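# Move all red foam blocks onto the desk

## Task

Get every red foam block in the room resting on the desk, without disturbing anything else from its shelf, table or counter; the coffee table must still be standing upright at the end, the robot must not tip over or finish leaning, and a block counts only if it stays on the desk by itself rather than being held there by the robot.

## Robot and tools

Robot: a Hello Robot Stretch 3. It has a two-wheeled base (0.33 m long, 0.34 m wide), a lift that raises the arm along a mast, and one telescoping arm that sticks out to the robot's right side. The arm cannot reach forward, so the gripper is carried forward or back by driving the base. The base pivots about a point between its drive wheels, 0.05 m behind its front edge, and it cannot slide sideways. With the arm pulled in and the wrist folded, a spin on the spot sweeps a circle of radius 0.28 m. An unfolded, level wrist reaches beyond that circle.

Frames: the base frame sits on the floor between the drive wheels, with x ahead, y to the left and z up. The odometry frame is where the base frame was when the scene began. hand_pose is reported in the base frame, at the point where the closed fingertips meet. With all wrist joints at zero, that hand frame's x points up, its y points back along the arm toward the mast, and its z points toward the robot's rear.

execute_actions: the argument actions is a list holding one action, or none (empty means just report state and pictures). An action may contain base, joints, or both, plus an optional contact_limits. Everything in one action starts at once.
- base takes one command only. translate_m is a relative drive in metres from the current spot, -1 to 1, positive forward. rotate_rad is a relative spin in radians, -3.2 to 3.2, positive to the left (counter-clockwise seen from above). These count from where the last reported state put the base.
- joints holds absolute targets keyed by name: lift_m 0 to 1.1 (arm height); arm_m 0 to 0.52 (extension); wrist_yaw_rad -1.345 to 4.42 (0 along the arm, positive swings toward the front, 3.0 folds over the base); wrist_pitch_rad -1.57 to 0.451 (0 level, negative tips fingers down); wrist_roll_rad -2.911 to 2.911 (0 has the fingers side by side); gripper_m -0.089 to 0.179 (larger is wider; the real fingertip gap is a bit smaller, by about 0.007 nearly shut and 0.025 fully open, and is zero under 0.007); head_pan_rad -3.953 to 1.73 (0 ahead, positive left, -1.57 looks along the arm); head_tilt_rad -1.53 to 0.419 (negative looks down).
- contact_limits accepts only arm_m, a motor effort percentage (1 to 100) at which the arm motion halts; use a value around 10 to touch gently, negative sense when retracting. Too small halts instantly; values over the maximum are clipped.
- cameras picks which of head_camera, nav_camera, wrist_camera (or all) return images; omitted means all, [] means none.
Unknown keys or values out of range reject the call and nothing moves. Joints or base left out of an action may still be driving toward an earlier target. If a result reports a stop, any later motion calls in that same reply are skipped.

wait: seconds from 0 to 10; commands nothing and returns the same state and images. zoom_image: camera plus region [x0, y0, x1, y1] in pixels of that camera's latest full image, at most 504 by 504. finished_scene: pass the current scene number; it ends the scene for good after the robot has held its last command, and reports success. Only call it once the blocks rest on the desk on their own.

Reading results: base_status and joint_status tell how each motion ended. done for the base means the wheels turned the commanded amount, even if they slipped. off_target means it stopped short and may still be pushing. After contact_stop, time_out or torque_fault the old target is dropped; the arm or lift that hit something goes slack until commanded again (a slack lift may sag under load or be pushed up by closing fingers on a surface). on_its_own describes things not commanded in this call; its held at value is the target, not the position. motor_effort is percent of maximum, signed toward higher joint values, with the peak in brackets; readings are noisy and biased. A rest effort out of range suggests pushing or carrying something. Wrist servos that strain too long switch off for 10 s (torque_fault).

lidar_m: 12 distances in metres from the base origin, one per 30-degree sector, first straight ahead then counter-clockwise (4th left, 7th behind, 10th right); '-' is nothing seen. The scan plane is 0.17 m above the floor, so it catches table legs, not tops, and misses glass; the robot's own parts can block some sectors. wrist_depth_mm and head_depth_mm are 7x7 grids of median depth in mm from the top-left (head grid follows the sideways image). base_odometry is from wheel turns; turned_by_wheels and turned_by_imu give turn since last result; base_tilt in degrees shows forward/right lean. Camera calibration (K, distortion, T_world_to_cam from the base frame) is given per camera and is slightly off.

Gripping: send gripper_m below the block's width to grip; release by sending at least 0.02 above where the fingers met it. Neither reading nor status proves a hold, so check images or depth.

Speed: the base is fast only when stowed (lift_m under 0.30, arm_m under 0.03, wrist_yaw_rad over 2.54); otherwise slow.

Self-collision: fold or unfold the wrist only with lift_m between 0.32 and 0.95, wrist_pitch_rad -0.4 and roll near 0; once folded the lift may go to 0.25. With yaw under -0.4, keep pitch at -0.5 or lower.

Avoid: pushing the arm into something solid with the gripper higher than about 0.45 m (tipping risk, worse after a second push or a raised limit); driving while gripping or hooking fixed furniture; snagging furniture, especially backing up. If a lean appears, reverse the last move in small steps, free the gripper, and lower lift to about 0.2. Do not knock over the coffee table, drop or slam blocks, or shove other items off their surfaces. Loose objects may occasionally get nudged by outside forces, and the world keeps running between replies while the robot holds its last command.

Each tool is called as name([rows], argument=value, ...), one row to a line, values as JSON.

## Session

execute_actions(actions=[])

Scene clock: 0.00 s.
base_odometry: x=+0.000 y=+0.000 heading=+0.000 (m, m, rad; odometry frame)
turned_by_wheels: +0.000 (rad since the last result)
turned_by_imu: +0.000 (rad since the last result)
base_tilt: forward=+0.4 right=+2.1 (deg)
lidar_m: 1.51 1.84 1.81 0.84 0.80 0.64 0.71 1.13 1.93 1.48 1.31 1.72
head_depth_mm: 1680 1676 1670 1681 1681 1498 1009 / 1791 1778 1789 1789 1789 1492 1008 / 1900 1921 1916 1914 1913 1489 1110 / 1986 2060 2059 2075 2080 1489 1498 / 2018 2229 2244 2242 2250 1476 2016 / 2006 2368 2363 2389 2399 2367 2217 / 2011 2151 2161 2172 2200 2203 2129
base_status: not commanded
joint_positions: lift_m=+0.506 arm_m=-0.002 wrist_yaw_rad=+2.943 wrist_pitch_rad=-0.348 wrist_roll_rad=-0.008 gripper_m=+0.037 head_pan_rad=+0.007 head_tilt_rad=-0.016
joint_status: not commanded
motor_effort: left_wheel=+0 right_wheel=+0 lift_m=+22 arm_m=-1 wrist_yaw_rad=+0 wrist_pitch_rad=+4 wrist_roll_rad=+0 gripper_m=+1 head_pan_rad=+0 head_tilt_rad=+2 (%)
hand_pose: x=+0.0246 y=+0.0856 z=+0.5351 quat_wxyz=(+0.191, +0.702, +0.054, +0.684) (m; base frame)
wrist_depth_mm: 809 - - - - - - / 707 - - - - - - / 858 - - - - - - / 910 843 - - - - - / 885 882 - - - - - / 734 766 - 851 - 835 820 / 645 698 700 698 706 697 712
pictures: head_camera (sideways: a quarter turn clockwise sets it upright), nav_camera (sideways: a quarter turn counterclockwise sets it upright), wrist_camera
Images, in order (width x height): head_camera 896x504, nav_camera 672x504, wrist_camera 644x364.

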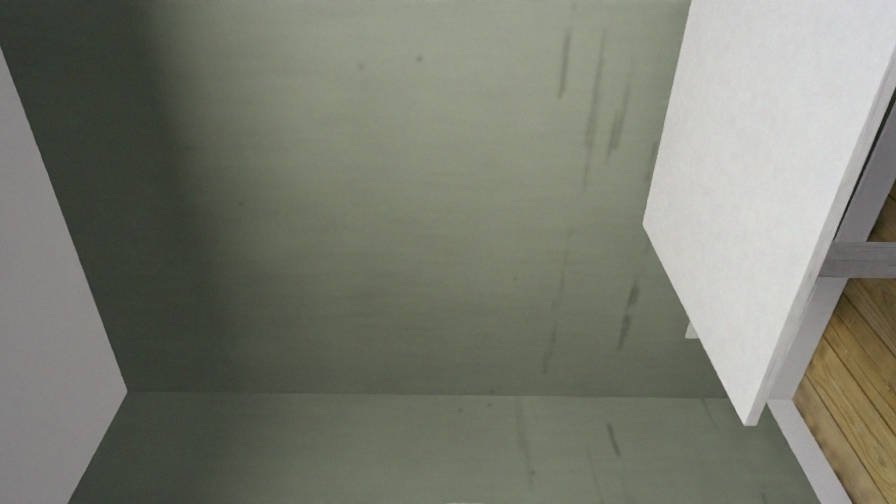

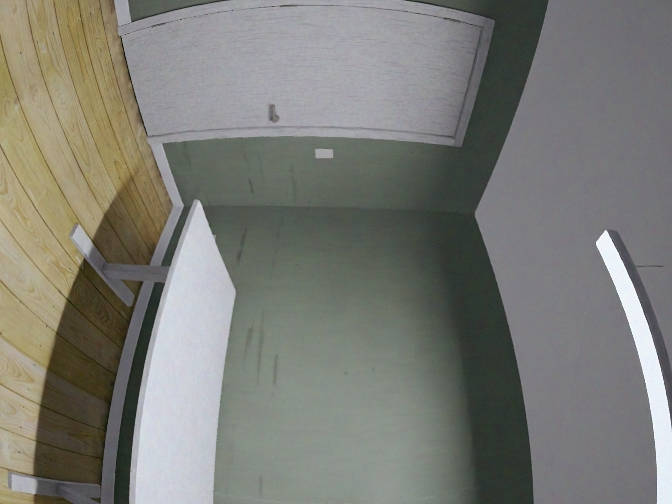

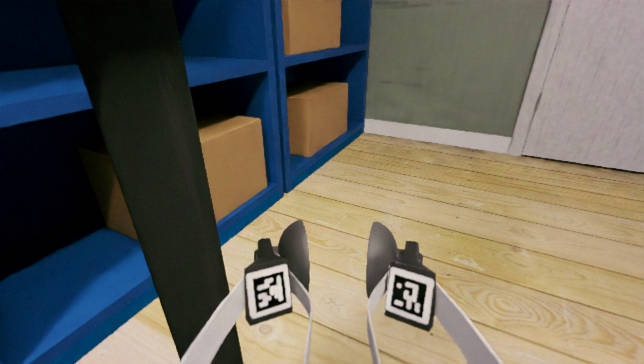

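execute_actions([
  {"joints": {"head_pan_rad": -0.8, "head_tilt_rad": -0.6}},
], cameras=["head_camera", "nav_camera"])

execute_actions([
  {"joints": {"head_pan_rad": -1.7, "head_tilt_rad": -0.6}},
], cameras=["head_camera", "nav_camera"])

execute_actions([
  {"joints": {"head_pan_rad": -2.6, "head_tilt_rad": -0.6}},
], cameras=["head_camera", "nav_camera"])

execute_actions([
  {"joints": {"head_pan_rad": -3.5, "head_tilt_rad": -0.6}},
], cameras=["head_camera", "nav_camera"])

execute_actions([
  {"joints": {"head_pan_rad": 1.0, "head_tilt_rad": -0.6}},
], cameras=["head_camera", "nav_camera"])

Scene clock: 12.70 s.
base_odometry: x=+0.000 y=+0.000 heading=+0.000 (m, m, rad; odometry frame)
turned_by_wheels: +0.000 (rad since the last result)
turned_by_imu: +0.000 (rad since the last result)
base_tilt: forward=+0.3 right=+2.0 (deg)
lidar_m: 1.51 1.84 1.82 0.84 0.80 0.64 0.71 1.13 1.94 1.48 1.31 1.72
head_depth_mm: 1564 1738 1939 2113 1842 1498 1261 / 1527 1707 1886 2122 1831 1490 1258 / 1500 1672 1475 1592 1770 1484 1251 / 1479 1645 1457 1182 1769 1481 1243 / 1448 1606 1450 1173 1815 1480 1242 / 1432 1585 1434 1162 1802 1472 1242 / 1404 1544 1417 1104 1785 1463 1240
base_status: not commanded
joint_positions: lift_m=+0.506 arm_m=-0.002 wrist_yaw_rad=+2.943 wrist_pitch_rad=-0.348 wrist_roll_rad=-0.008 gripper_m=+0.037 head_pan_rad=-0.793 head_tilt_rad=-0.592
joint_status: all done
motor_effort: left_wheel=+0(0) right_wheel=+0(0) lift_m=+22(23) arm_m=-1(1) wrist_yaw_rad=+0(0) wrist_pitch_rad=+4(4) wrist_roll_rad=+0(0) gripper_m=+0(1) head_pan_rad=-3(47) head_tilt_rad=-4(44) (%)
hand_pose: x=+0.0246 y=+0.0856 z=+0.5351 quat_wxyz=(+0.191, +0.702, +0.054, +0.684) (m; base frame)
wrist_depth_mm: 828 - - - - - - / 691 - - - - - - / 853 - - - - - - / 915 831 - - - - - / 892 892 - - - - - / 752 743 - 843 - 844 836 / 637 676 707 695 686 707 700
pictures: head_camera (sideways: a quarter turn clockwise sets it upright), nav_camera (sideways: a quarter turn counterclockwise sets it upright)
camera_calibration (this result's frames):
head_camera: T_world_to_cam=[[-0.397793, 0.39985, -0.825761, 1.10032], [0.726994, 0.686412, -0.0178397, 0.0173745], [0.559679, -0.60742, -0.563738, 0.680298], [0, 0, 0, 1]] pos_world=[0.0443214, -0.0386641, 1.29243]
nav_camera: T_world_to_cam=[[0.397219, -0.361598, 0.843483, -1.05804], [-0.696489, -0.717274, 0.0205027, 0.0312011], [0.597595, -0.595621, -0.536764, 0.653925], [0, 0, 0, 1]] pos_world=[0.0512242, 0.0292844, 1.24281]
Images, in order (width x height): head_camera 896x504, nav_camera 672x504.

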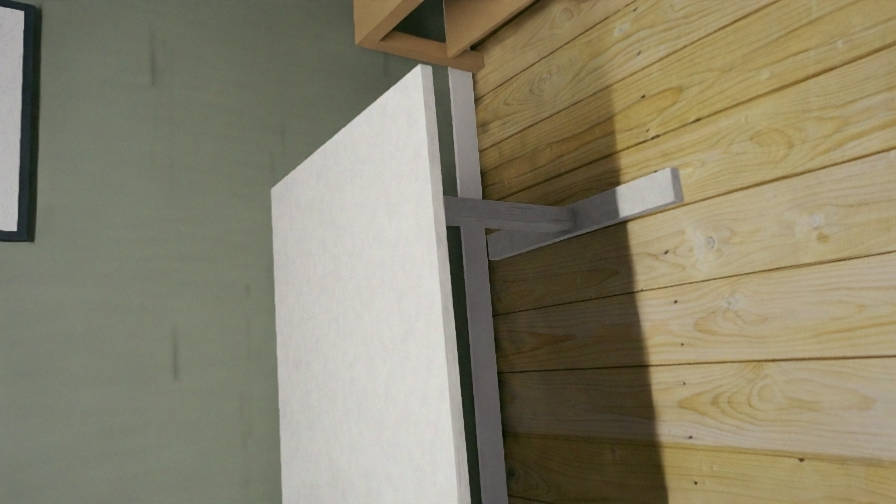

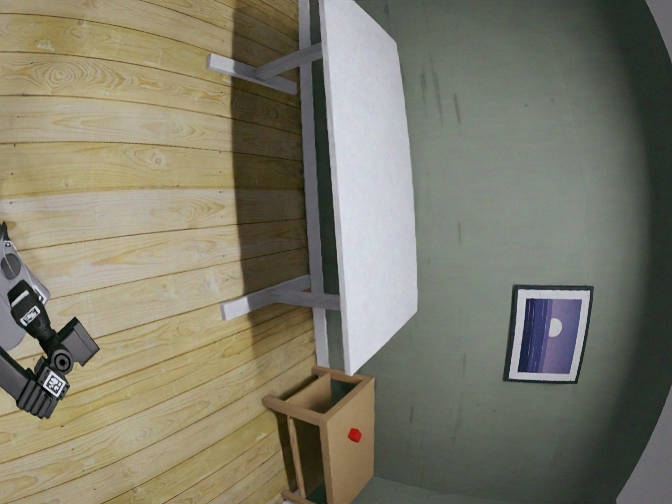

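Scene clock: 13.77 s.
base_odometry: x=+0.000 y=+0.000 heading=+0.000 (m, m, rad; odometry frame)
turned_by_wheels: +0.000 (rad since the last result)
turned_by_imu: +0.000 (rad since the last result)
base_tilt: forward=+0.3 right=+2.1 (deg)
lidar_m: 1.51 1.84 1.82 0.84 0.80 0.64 0.71 1.14 1.94 1.48 1.31 1.72
head_depth_mm: 1621 1764 1947 2127 1837 1504 1261 / 1710 1857 2046 2212 1835 1495 1264 / 1799 1944 2184 2316 1815 1478 1257 / 1877 2070 2328 2360 1813 1471 1255 / 1984 2203 2334 2321 1802 1473 1249 / 2114 2340 2120 2134 1808 1467 1242 / 2058 2191 2083 1736 1788 1460 1238
base_status: not commanded
joint_positions: lift_m=+0.506 arm_m=-0.002 wrist_yaw_rad=+2.943 wrist_pitch_rad=-0.348 wrist_roll_rad=-0.008 gripper_m=+0.037 head_pan_rad=-1.693 head_tilt_rad=-0.593
joint_status: all done
motor_effort: left_wheel=+0(0) right_wheel=+0(0) lift_m=+22(22) arm_m=-1(1) wrist_yaw_rad=+0(1) wrist_pitch_rad=+4(4) wrist_roll_rad=+0(1) gripper_m=+0(0) head_pan_rad=-4(46) head_tilt_rad=-5(5) (%)
hand_pose: x=+0.0246 y=+0.0856 z=+0.5351 quat_wxyz=(+0.191, +0.702, +0.054, +0.684) (m; base frame)
wrist_depth_mm: 819 - - - - - - / 701 - - - - - - / 870 - - - - - - / 893 839 - - - - - / 901 883 - - - - - / 747 762 - 831 - 837 838 / 655 690 696 704 684 705 706
pictures: head_camera (sideways: a quarter turn clockwise sets it upright), nav_camera (sideways: a quarter turn counterclockwise sets it upright)
camera_calibration (this result's frames):
head_camera: T_world_to_cam=[[0.0659744, 0.560387, -0.825599, 1.09729], [0.989591, -0.142796, -0.0178458, 0.0157806], [-0.127893, -0.815828, -0.563975, 0.6848], [0, 0, 0, 1]] pos_world=[-0.000427876, -0.0539711, 1.29241]
nav_camera: T_world_to_cam=[[-0.0363677, -0.536165, 0.843329, -1.0552], [-0.994805, 0.0997155, 0.0204964, 0.0330291], [-0.0950825, -0.838203, -0.537006, 0.658465], [0, 0, 0, 1]] pos_world=[0.0570908, -0.0171271, 1.2428]
Images, in order (width x height): head_camera 896x504, nav_camera 672x504.

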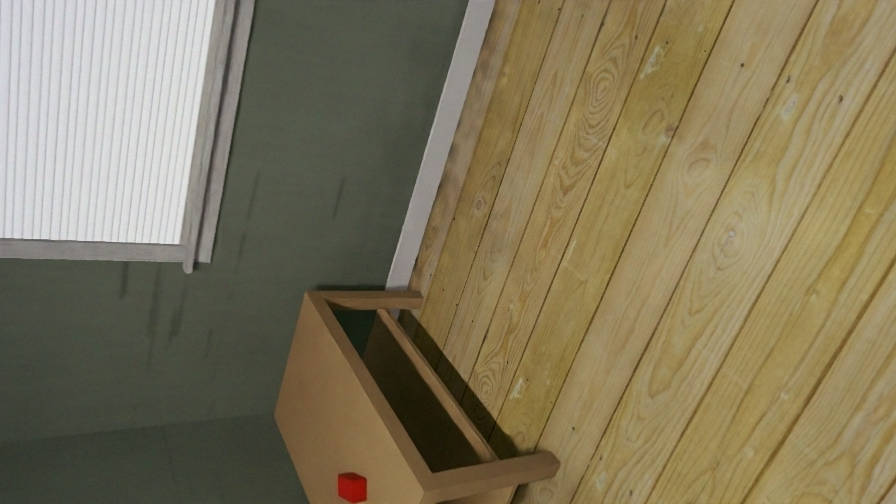

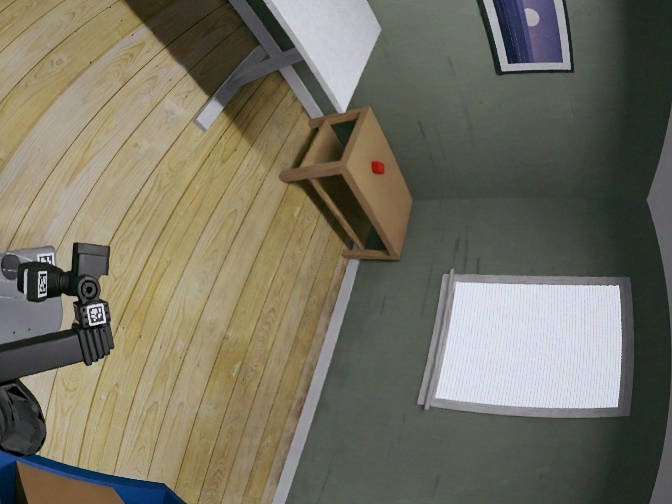

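Scene clock: 14.83 s.
base_odometry: x=+0.000 y=+0.000 heading=+0.000 (m, m, rad; odometry frame)
turned_by_wheels: +0.000 (rad since the last result)
turned_by_imu: +0.000 (rad since the last result)
base_tilt: forward=+0.4 right=+2.0 (deg)
lidar_m: 1.50 1.84 1.82 0.84 0.80 0.64 0.71 1.13 1.94 1.48 1.31 1.72
head_depth_mm: 895 892 1227 1021 1056 1164 1181 / 975 1042 1170 1304 1569 1407 1251 / 1891 2095 2376 2278 1622 1487 1256 / 1805 1999 2247 2356 1809 1477 1247 / 1735 1929 2153 2277 1805 1467 1248 / 1676 1851 2040 2217 1804 1465 1240 / 1601 1759 1938 2129 1778 1463 1234
base_status: not commanded
joint_positions: lift_m=+0.506 arm_m=-0.002 wrist_yaw_rad=+2.943 wrist_pitch_rad=-0.348 wrist_roll_rad=-0.008 gripper_m=+0.037 head_pan_rad=-2.593 head_tilt_rad=-0.593
joint_status: all done
motor_effort: left_wheel=+0(0) right_wheel=+0(0) lift_m=+22(22) arm_m=+0(1) wrist_yaw_rad=+0(0) wrist_pitch_rad=+4(4) wrist_roll_rad=+0(0) gripper_m=+0(0) head_pan_rad=-4(46) head_tilt_rad=-4(6) (%)
hand_pose: x=+0.0246 y=+0.0856 z=+0.5351 quat_wxyz=(+0.191, +0.702, +0.054, +0.684) (m; base frame)
wrist_depth_mm: 847 - - - - - - / 704 - - - - - - / 887 - - - - - - / 893 852 - - - - - / 881 908 - - - - - / 750 762 - 841 - 846 819 / 640 692 700 724 706 710 703
pictures: head_camera (sideways: a quarter turn clockwise sets it upright), nav_camera (sideways: a quarter turn counterclockwise sets it upright)
camera_calibration (this result's frames):
head_camera: T_world_to_cam=[[0.480014, 0.296691, -0.825567, 1.09472], [0.503292, -0.863932, -0.017847, 0.0187486], [-0.718529, -0.406934, -0.564022, 0.688464], [0, 0, 0, 1]] pos_world=[-0.0402341, -0.0284356, 1.29241]
nav_camera: T_world_to_cam=[[-0.442637, -0.304827, 0.843299, -1.05268], [-0.540279, 0.841236, 0.0204952, 0.0302581], [-0.715661, -0.446545, -0.537054, 0.662313], [0, 0, 0, 1]] pos_world=[0.0243836, -0.0505869, 1.2428]
Images, in order (width x height): head_camera 896x504, nav_camera 672x504.

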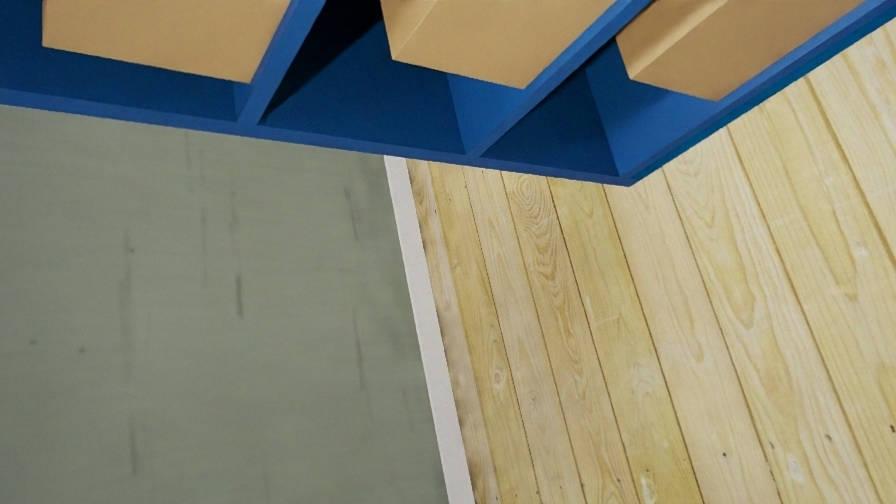

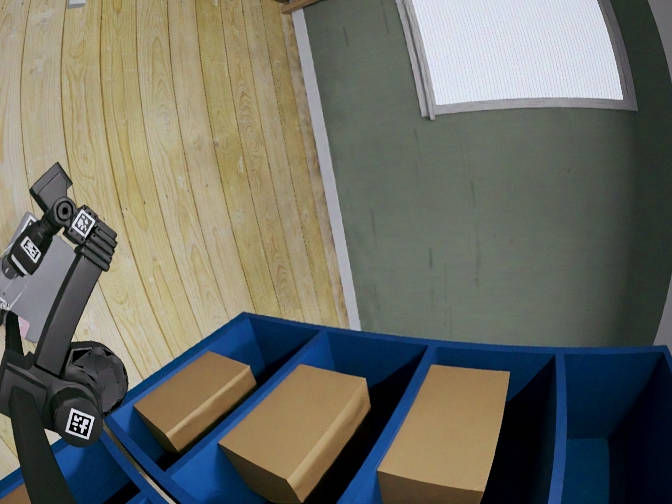

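Scene clock: 15.90 s.
base_odometry: x=+0.000 y=+0.000 heading=+0.000 (m, m, rad; odometry frame)
turned_by_wheels: +0.000 (rad since the last result)
turned_by_imu: +0.000 (rad since the last result)
base_tilt: forward=+0.3 right=+2.0 (deg)
lidar_m: 1.50 1.84 1.82 0.84 0.80 0.64 0.71 1.14 1.94 1.48 1.31 1.72
head_depth_mm: 511 946 785 1192 1074 947 1184 / 526 575 640 730 1037 1298 1182 / 914 989 661 759 857 1006 1196 / 951 1030 764 1275 1061 1284 1218 / 972 1059 801 971 992 1135 1222 / 833 845 796 885 971 1161 1239 / 683 701 748 905 1010 1228 1239
base_status: not commanded
joint_positions: lift_m=+0.506 arm_m=-0.002 wrist_yaw_rad=+2.943 wrist_pitch_rad=-0.348 wrist_roll_rad=-0.008 gripper_m=+0.037 head_pan_rad=-3.493 head_tilt_rad=-0.593
joint_status: all done
motor_effort: left_wheel=+0(0) right_wheel=+0(0) lift_m=+22(22) arm_m=-1(0) wrist_yaw_rad=+1(0) wrist_pitch_rad=+4(4) wrist_roll_rad=+0(0) gripper_m=+0(0) head_pan_rad=-5(46) head_tilt_rad=-4(3) (%)
hand_pose: x=+0.0246 y=+0.0856 z=+0.5351 quat_wxyz=(+0.191, +0.702, +0.054, +0.684) (m; base frame)
wrist_depth_mm: 823 - - - - - - / 698 - - - - - - / 857 - - - - - - / 899 836 - - - - - / 891 880 - - - - - / 733 764 - 854 - 830 842 / 647 689 704 719 699 710 704
pictures: head_camera (sideways: a quarter turn clockwise sets it upright), nav_camera (sideways: a quarter turn counterclockwise sets it upright)
camera_calibration (this result's frames):
head_camera: T_world_to_cam=[[0.530808, -0.19159, -0.825552, 1.09439], [-0.36389, -0.931271, -0.0178475, 0.0240392], [-0.765393, 0.309884, -0.564043, 0.688778], [0, 0, 0, 1]] pos_world=[-0.0449758, 0.0186188, 1.2924]
nav_camera: T_world_to_cam=[[-0.513947, 0.157255, 0.843285, -1.05223], [0.323121, 0.946136, 0.0204946, 0.0249921], [-0.794639, 0.283016, -0.537076, 0.662824], [0, 0, 0, 1]] pos_world=[-0.0221594, -0.0457679, 1.2428]
Images, in order (width x height): head_camera 896x504, nav_camera 672x504.

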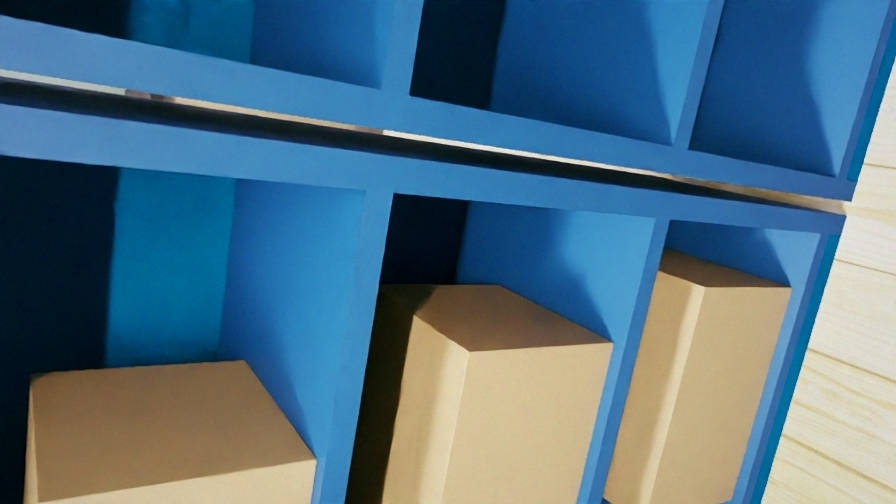

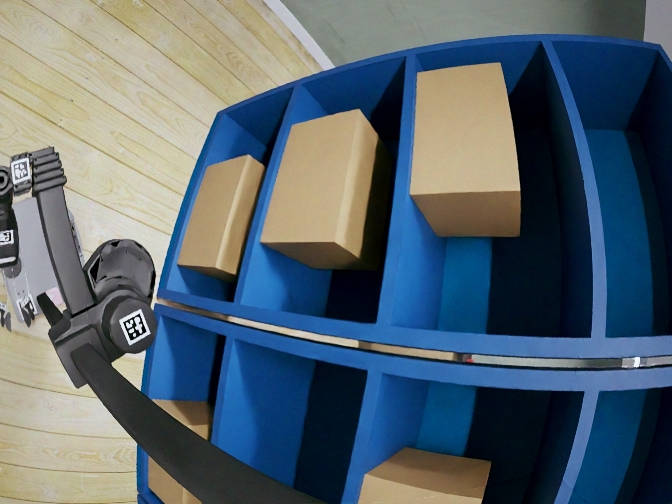

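Scene clock: 18.57 s.
base_odometry: x=+0.000 y=+0.000 heading=+0.000 (m, m, rad; odometry frame)
turned_by_wheels: +0.000 (rad since the last result)
turned_by_imu: +0.000 (rad since the last result)
base_tilt: forward=+0.3 right=+2.1 (deg)
lidar_m: 1.51 1.84 1.82 0.84 0.80 0.64 0.71 1.13 1.94 1.48 1.31 1.72
head_depth_mm: 1534 1686 1908 2115 1838 1494 1272 / 1528 1697 1898 2109 1819 1491 1262 / 1555 1711 1928 2131 1819 1496 1254 / 1565 1730 1941 2153 1807 1480 1246 / 1568 1726 1939 2153 1793 1472 1246 / 1576 1743 1946 2135 1789 1464 1237 / 1582 1720 1882 2054 1769 1465 1234
base_status: not commanded
joint_positions: lift_m=+0.506 arm_m=-0.002 wrist_yaw_rad=+2.943 wrist_pitch_rad=-0.348 wrist_roll_rad=-0.008 gripper_m=+0.037 head_pan_rad=+0.993 head_tilt_rad=-0.593
joint_status: all done
motor_effort: left_wheel=+0(0) right_wheel=-1(0) lift_m=+22(22) arm_m=-1(1) wrist_yaw_rad=+0(1) wrist_pitch_rad=+4(4) wrist_roll_rad=+0(0) gripper_m=+1(1) head_pan_rad=+4(47) head_tilt_rad=-5(5) (%)
hand_pose: x=+0.0246 y=+0.0856 z=+0.5351 quat_wxyz=(+0.191, +0.702, +0.054, +0.684) (m; base frame)
wrist_depth_mm: 816 - - - - - - / 702 - - - - - - / 878 - - - - - - / 906 848 - - - - - / 883 898 - - - - - / 755 775 - 837 - 828 831 / 641 701 702 700 699 714 699
pictures: head_camera (sideways: a quarter turn clockwise sets it upright), nav_camera (sideways: a quarter turn counterclockwise sets it upright)
camera_calibration (this result's frames):
head_camera: T_world_to_cam=[[-0.306069, -0.474115, -0.825552, 1.09949], [-0.825563, 0.564027, -0.0178476, 0.0268554], [0.474096, 0.676083, -0.564043, 0.681217], [0, 0, 0, 1]] pos_world=[0.0357297, 0.0455794, 1.2924]
nav_camera: T_world_to_cam=[[0.268822, 0.465409, 0.843285, -1.057], [0.849217, -0.527646, 0.0204946, 0.0217829], [0.454494, 0.710623, -0.537076, 0.655204], [0, 0, 0, 1]] pos_world=[-0.0321391, 0.0378294, 1.2428]
Images, in order (width x height): head_camera 896x504, nav_camera 672x504.

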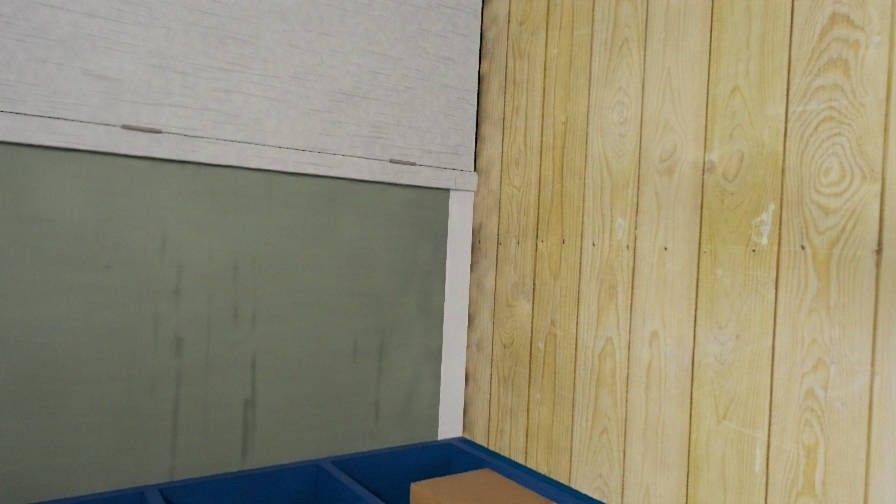

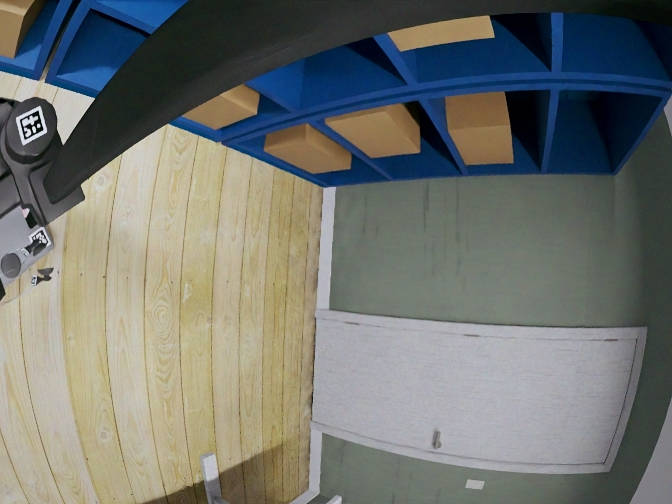

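zoom_image(camera="nav_camera", region=[0, 0, 672, 504])

execute_actions([
  {"joints": {"head_pan_rad": -3.6, "head_tilt_rad": 0.0}},
], cameras=["head_camera", "nav_camera"])

Region (0, 0, 672, 504) is 672x504 pixels. A region can be at most 504 by 504 pixels.

Scene clock: 29.07 s.
base_odometry: x=+0.000 y=+0.000 heading=+0.000 (m, m, rad; odometry frame)
turned_by_wheels: +0.000 (rad since the last result)
turned_by_imu: +0.000 (rad since the last result)
base_tilt: forward=+0.3 right=+2.1 (deg)
lidar_m: 1.50 1.84 1.82 0.84 0.80 0.64 0.71 1.13 1.93 1.48 1.31 1.71
head_depth_mm: 967 1015 740 1023 1028 825 647 / 922 1033 749 1042 1048 821 644 / 599 595 597 599 601 604 605 / 887 1067 610 610 610 613 616 / 982 1085 1010 1093 1099 814 1096 / 985 1103 1038 1113 1118 808 823 / 985 1125 1058 1128 868 799 787
base_status: not commanded
joint_positions: lift_m=+0.506 arm_m=-0.002 wrist_yaw_rad=+2.943 wrist_pitch_rad=-0.348 wrist_roll_rad=-0.008 gripper_m=+0.037 head_pan_rad=-3.593 head_tilt_rad=-0.014
joint_status: all done
motor_effort: left_wheel=+0(0) right_wheel=+0(0) lift_m=+22(22) arm_m=-1(1) wrist_yaw_rad=+0(0) wrist_pitch_rad=+4(4) wrist_roll_rad=+0(1) gripper_m=+1(0) head_pan_rad=-4(45) head_tilt_rad=+9(47) (%)
hand_pose: x=+0.0246 y=+0.0856 z=+0.5351 quat_wxyz=(+0.191, +0.702, +0.054, +0.684) (m; base frame)
wrist_depth_mm: 811 - - - - - - / 709 - - - - - - / 869 - - - - - - / 891 827 - - - - - / 876 875 - - - - - / 753 766 - 819 - 831 818 / 637 695 702 701 690 702 719
pictures: head_camera (sideways: a quarter turn clockwise sets it upright), nav_camera (sideways: a quarter turn counterclockwise sets it upright)
camera_calibration (this result's frames):
head_camera: T_world_to_cam=[[0.0196536, -0.00652203, -0.999786, 1.32505], [-0.460707, -0.887546, -0.00326666, 0.00565523], [-0.887335, 0.460673, -0.0204482, -0.017952], [0, 0, 0, 1]] pos_world=[-0.039366, 0.0219313, 1.32441]
nav_camera: T_world_to_cam=[[-0.00162814, -0.0315908, 0.9995, -1.25944], [0.429296, 0.902691, 0.0292303, 0.0129522], [-0.903163, 0.429128, 0.0120921, -0.0512675], [0, 0, 0, 1]] pos_world=[-0.0539137, -0.0294783, 1.25905]
Images, in order (width x height): head_camera 896x504, nav_camera 672x504.

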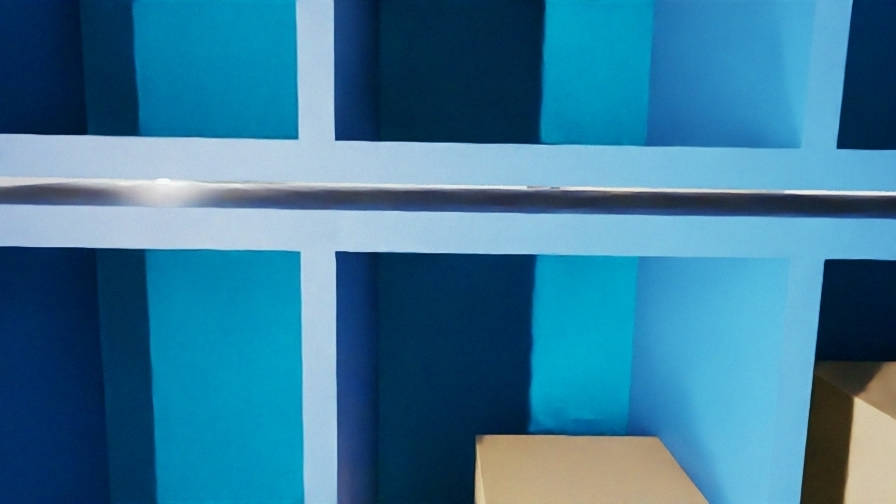

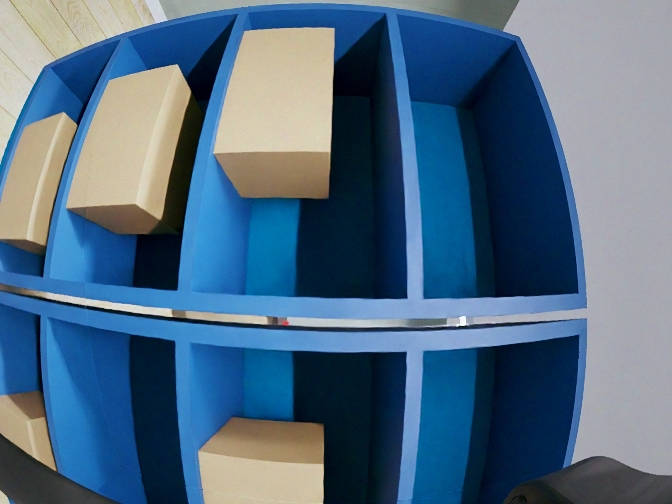

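zoom_image(camera="nav_camera", region=[200, 270, 520, 370])

Region (200, 270, 520, 370) of nav_camera's 672x504 image, scaled by 1.575, with more detail than that image has; it fills the top 158 rows of this view, and the rest is white.

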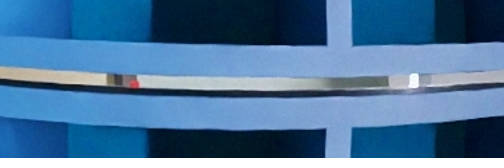

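execute_actions([
  {"base": {"rotate_rad": 1.46}, "joints": {"lift_m": 0.27, "head_pan_rad": -2.4, "head_tilt_rad": -0.5}},
], cameras=["head_camera", "nav_camera"])

Scene clock: 83.23 s.
base_odometry: x=+0.000 y=+0.000 heading=+1.460 (m, m, rad; odometry frame)
turned_by_wheels: +1.460 (rad since the last result)
turned_by_imu: +1.449 (rad since the last result)
base_tilt: forward=+0.3 right=+2.1 (deg)
lidar_m: 0.92 0.76 0.64 0.69 1.23 1.93 2.02 1.31 1.37 1.51 1.88 1.82
head_depth_mm: 1706 1906 2099 1832 1882 1616 1334 / 1643 1812 2015 2088 1975 1610 1331 / 1589 1742 1935 2071 2043 1607 1323 / 1530 1695 1823 1290 2023 1554 1318 / 1477 1623 1732 1214 1874 1591 1323 / 1455 1568 1673 1209 1938 1592 1315 / 1411 1519 1618 1199 1934 1581 1317
base_status: done
joint_positions: lift_m=+0.270 arm_m=-0.002 wrist_yaw_rad=+2.943 wrist_pitch_rad=-0.349 wrist_roll_rad=-0.008 gripper_m=+0.037 head_pan_rad=-2.407 head_tilt_rad=-0.494
joint_status: all done
motor_effort: left_wheel=-1(8) right_wheel=+2(9) lift_m=+15(21) arm_m=-1(1) wrist_yaw_rad=+0(0) wrist_pitch_rad=+4(5) wrist_roll_rad=+0(0) gripper_m=+1(0) head_pan_rad=+3(46) head_tilt_rad=-4(40) (%)
hand_pose: x=+0.0246 y=+0.0855 z=+0.2989 quat_wxyz=(+0.191, +0.702, +0.054, +0.684) (m; base frame)
wrist_depth_mm: - - - - 626 858 810 / - - 791 698 683 935 835 / - - 855 773 884 959 712 / 891 884 845 794 733 708 645 / 669 667 690 667 705 656 607 / 551 535 - 542 - 526 531 / 448 464 - 464 436 445 450
pictures: head_camera (sideways: a quarter turn clockwise sets it upright), nav_camera (sideways: a quarter turn counterclockwise sets it upright)
camera_calibration (this result's frames):
head_camera: T_world_to_cam=[[0.35486, 0.324271, -0.876882, 1.1624], [0.653111, -0.7571, -0.0156716, 0.0150047], [-0.668969, -0.56714, -0.48045, 0.579427], [0, 0, 0, 1]] pos_world=[-0.0346692, -0.0369546, 1.29791]
nav_camera: T_world_to_cam=[[-0.315434, -0.324281, 0.89182, -1.11674], [-0.684918, 0.728271, 0.0225587, 0.0284512], [-0.656802, -0.603708, -0.451827, 0.551061], [0, 0, 0, 1]] pos_world=[0.0291682, -0.0501769, 1.24427]
Images, in order (width x height): head_camera 896x504, nav_camera 672x504.

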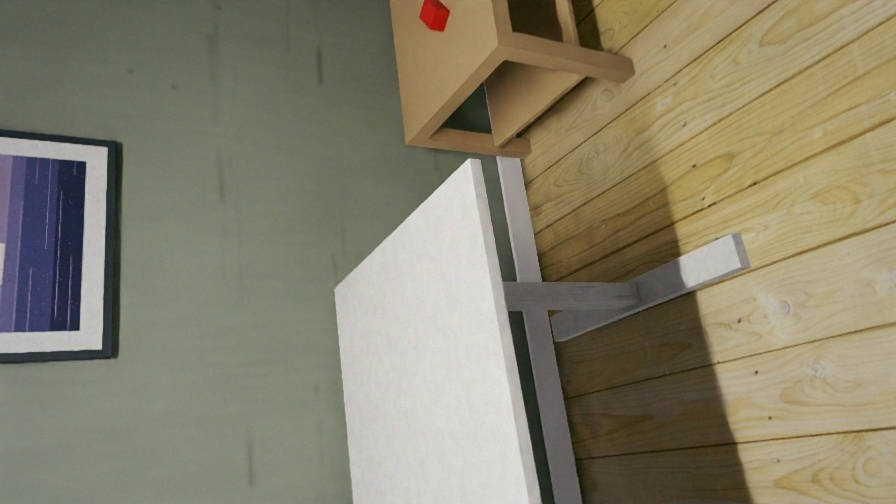

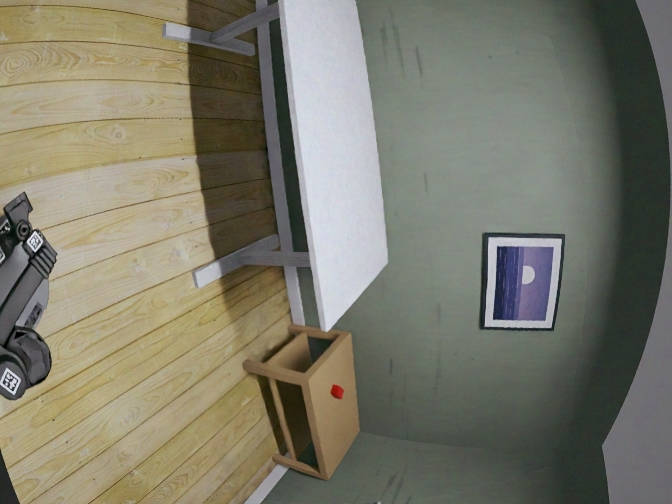

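execute_actions([
  {"base": {"translate_m": -1.0}, "joints": {"head_pan_rad": -2.0, "head_tilt_rad": -0.6}},
], cameras=["head_camera", "nav_camera"])

execute_actions([
  {"base": {"translate_m": -0.37}, "joints": {"head_pan_rad": -1.9, "head_tilt_rad": -0.7}},
], cameras=["head_camera", "nav_camera"])

Scene clock: 113.47 s.
base_odometry: x=-0.111 y=-0.994 heading=+1.460 (m, m, rad; odometry frame)
turned_by_wheels: +0.000 (rad since the last result)
turned_by_imu: -0.005 (rad since the last result)
base_tilt: forward=+0.3 right=+2.1 (deg)
lidar_m: 1.70 1.21 1.15 1.51 1.11 1.07 1.11 1.25 0.63 0.89 1.73 2.68
head_depth_mm: 995 1096 1221 1375 1128 998 1208 / 1003 1107 1234 1369 1193 1023 1203 / 1007 1117 1242 1394 1263 1049 1187 / 1016 1119 1248 1416 1641 1476 1248 / 1019 1126 1260 1430 1651 1462 1244 / 1028 1139 1268 1445 1647 1461 1243 / 1032 1142 1261 1100 1646 1394 1239
base_status: done
joint_positions: lift_m=+0.270 arm_m=-0.002 wrist_yaw_rad=+2.943 wrist_pitch_rad=-0.349 wrist_roll_rad=-0.008 gripper_m=+0.037 head_pan_rad=-2.007 head_tilt_rad=-0.593
joint_status: all done
motor_effort: left_wheel=-1(13) right_wheel=+1(5) lift_m=+15(15) arm_m=-1(1) wrist_yaw_rad=-1(0) wrist_pitch_rad=+5(4) wrist_roll_rad=+0(0) gripper_m=+1(0) head_pan_rad=+4(34) head_tilt_rad=-5(20) (%)
hand_pose: x=+0.0246 y=+0.0855 z=+0.2989 quat_wxyz=(+0.191, +0.702, +0.054, +0.684) (m; base frame)
wrist_depth_mm: 845 - - - - - - / 893 - - - - - 895 / 925 - - - - - 969 / 852 861 882 867 883 857 869 / 670 670 691 662 690 662 663 / 544 542 - 532 - 530 532 / 451 468 - 461 441 449 452
pictures: head_camera (sideways: a quarter turn clockwise sets it upright), nav_camera (sideways: a quarter turn counterclockwise sets it upright)
camera_calibration (this result's frames):
head_camera: T_world_to_cam=[[0.236113, 0.512723, -0.825449, 1.09605], [0.896942, -0.441788, -0.0178515, 0.0163531], [-0.373827, -0.736165, -0.564194, 0.686586], [0, 0, 0, 1]] pos_world=[-0.0167954, -0.0493053, 1.29239]
nav_camera: T_world_to_cam=[[-0.200469, -0.498847, 0.843186, -1.05401], [-0.915221, 0.40243, 0.0204905, 0.0325512], [-0.349545, -0.767594, -0.537231, 0.660309], [0, 0, 0, 1]] pos_world=[0.0493026, -0.0320405, 1.2428]
Images, in order (width x height): head_camera 896x504, nav_camera 672x504.

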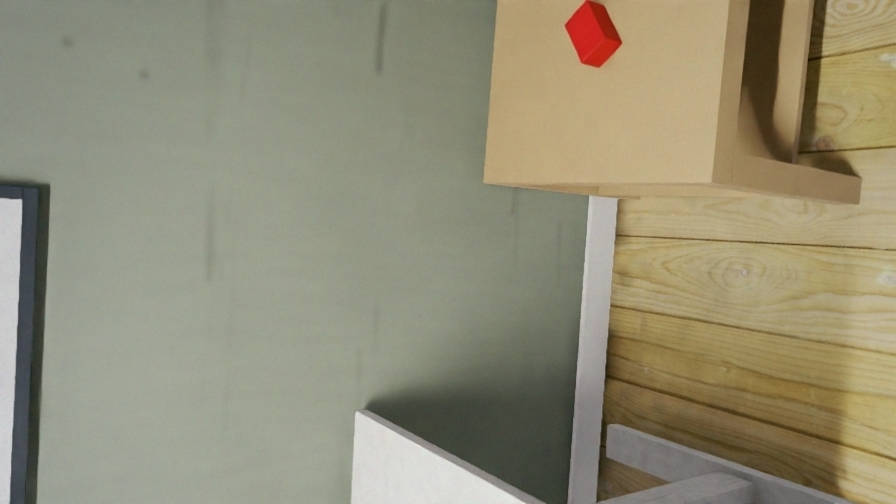

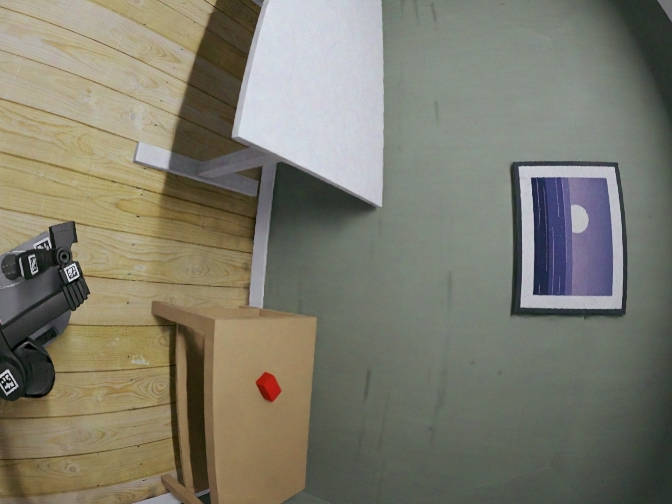

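Scene clock: 116.43 s.
base_odometry: x=-0.152 y=-1.362 heading=+1.460 (m, m, rad; odometry frame)
turned_by_wheels: +0.000 (rad since the last result)
turned_by_imu: -0.002 (rad since the last result)
base_tilt: forward=+0.4 right=+2.0 (deg)
lidar_m: 2.06 1.46 1.36 1.06 0.78 0.75 0.74 1.05 0.96 0.47 0.98 2.12
head_depth_mm: 830 926 1048 1209 1088 910 1043 / 847 942 1073 1216 1079 907 1062 / 859 958 1087 1237 1077 903 1099 / 871 978 1118 1242 1071 900 1131 / 880 996 1137 1300 1093 898 1124 / 901 1010 1159 1365 1546 1345 1156 / 916 1037 1188 1397 1584 1371 1181
base_status: done
joint_positions: lift_m=+0.270 arm_m=-0.002 wrist_yaw_rad=+2.943 wrist_pitch_rad=-0.349 wrist_roll_rad=-0.008 gripper_m=+0.037 head_pan_rad=-1.907 head_tilt_rad=-0.691
joint_status: all done
motor_effort: left_wheel=-1(10) right_wheel=+1(6) lift_m=+15(15) arm_m=+0(1) wrist_yaw_rad=+0(1) wrist_pitch_rad=+4(5) wrist_roll_rad=+0(0) gripper_m=+0(1) head_pan_rad=+4(16) head_tilt_rad=-6(20) (%)
hand_pose: x=+0.0246 y=+0.0855 z=+0.2988 quat_wxyz=(+0.191, +0.702, +0.054, +0.684) (m; base frame)
wrist_depth_mm: 602 - - - - - - / 635 - - - - - - / 659 - - - - - - / 661 777 856 873 900 890 871 / 639 672 698 666 682 650 668 / 537 547 - 532 - 533 532 / 448 465 - 459 440 448 450
pictures: head_camera (sideways: a quarter turn clockwise sets it upright), nav_camera (sideways: a quarter turn counterclockwise sets it upright)
camera_calibration (this result's frames):
head_camera: T_world_to_cam=[[0.209612, 0.607867, -0.765872, 1.01855], [0.937207, -0.348207, -0.0198639, 0.0187251], [-0.278756, -0.713618, -0.642686, 0.788116], [0, 0, 0, 1]] pos_world=[-0.0113571, -0.0502086, 1.28696]
nav_camera: T_world_to_cam=[[-0.176154, -0.592275, 0.786245, -0.979923], [-0.951479, 0.307173, 0.0182182, 0.0357333], [-0.252303, -0.744886, -0.617647, 0.764335], [0, 0, 0, 1]] pos_world=[0.0542264, -0.0220173, 1.2419]
Images, in order (width x height): head_camera 896x504, nav_camera 672x504.

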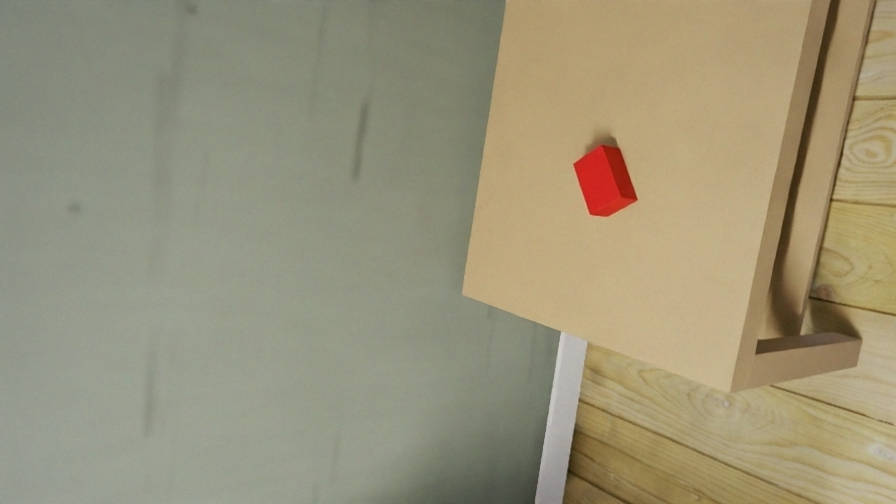

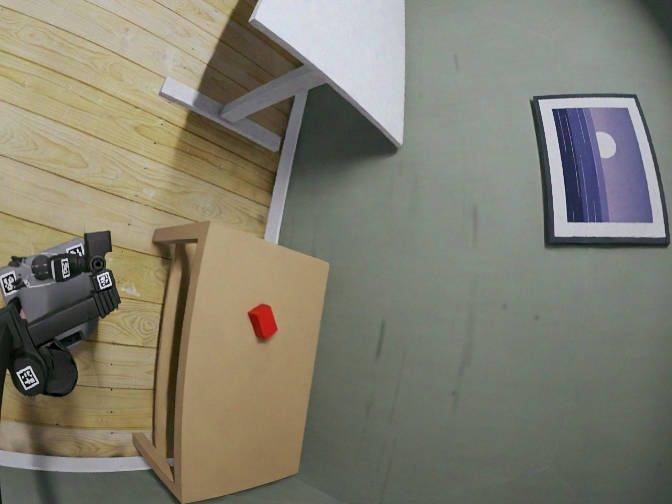

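zoom_image(camera="head_camera", region=[500, 80, 720, 280])

Region (500, 80, 720, 280) of head_camera's 896x504 image, scaled by 2.291, with more detail than that image has; it fills the top 458 rows of this view, and the rest is white.

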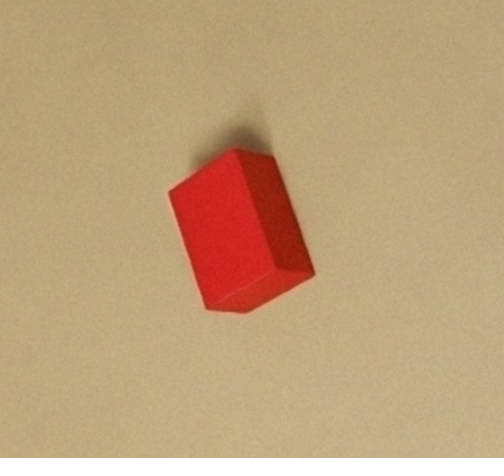

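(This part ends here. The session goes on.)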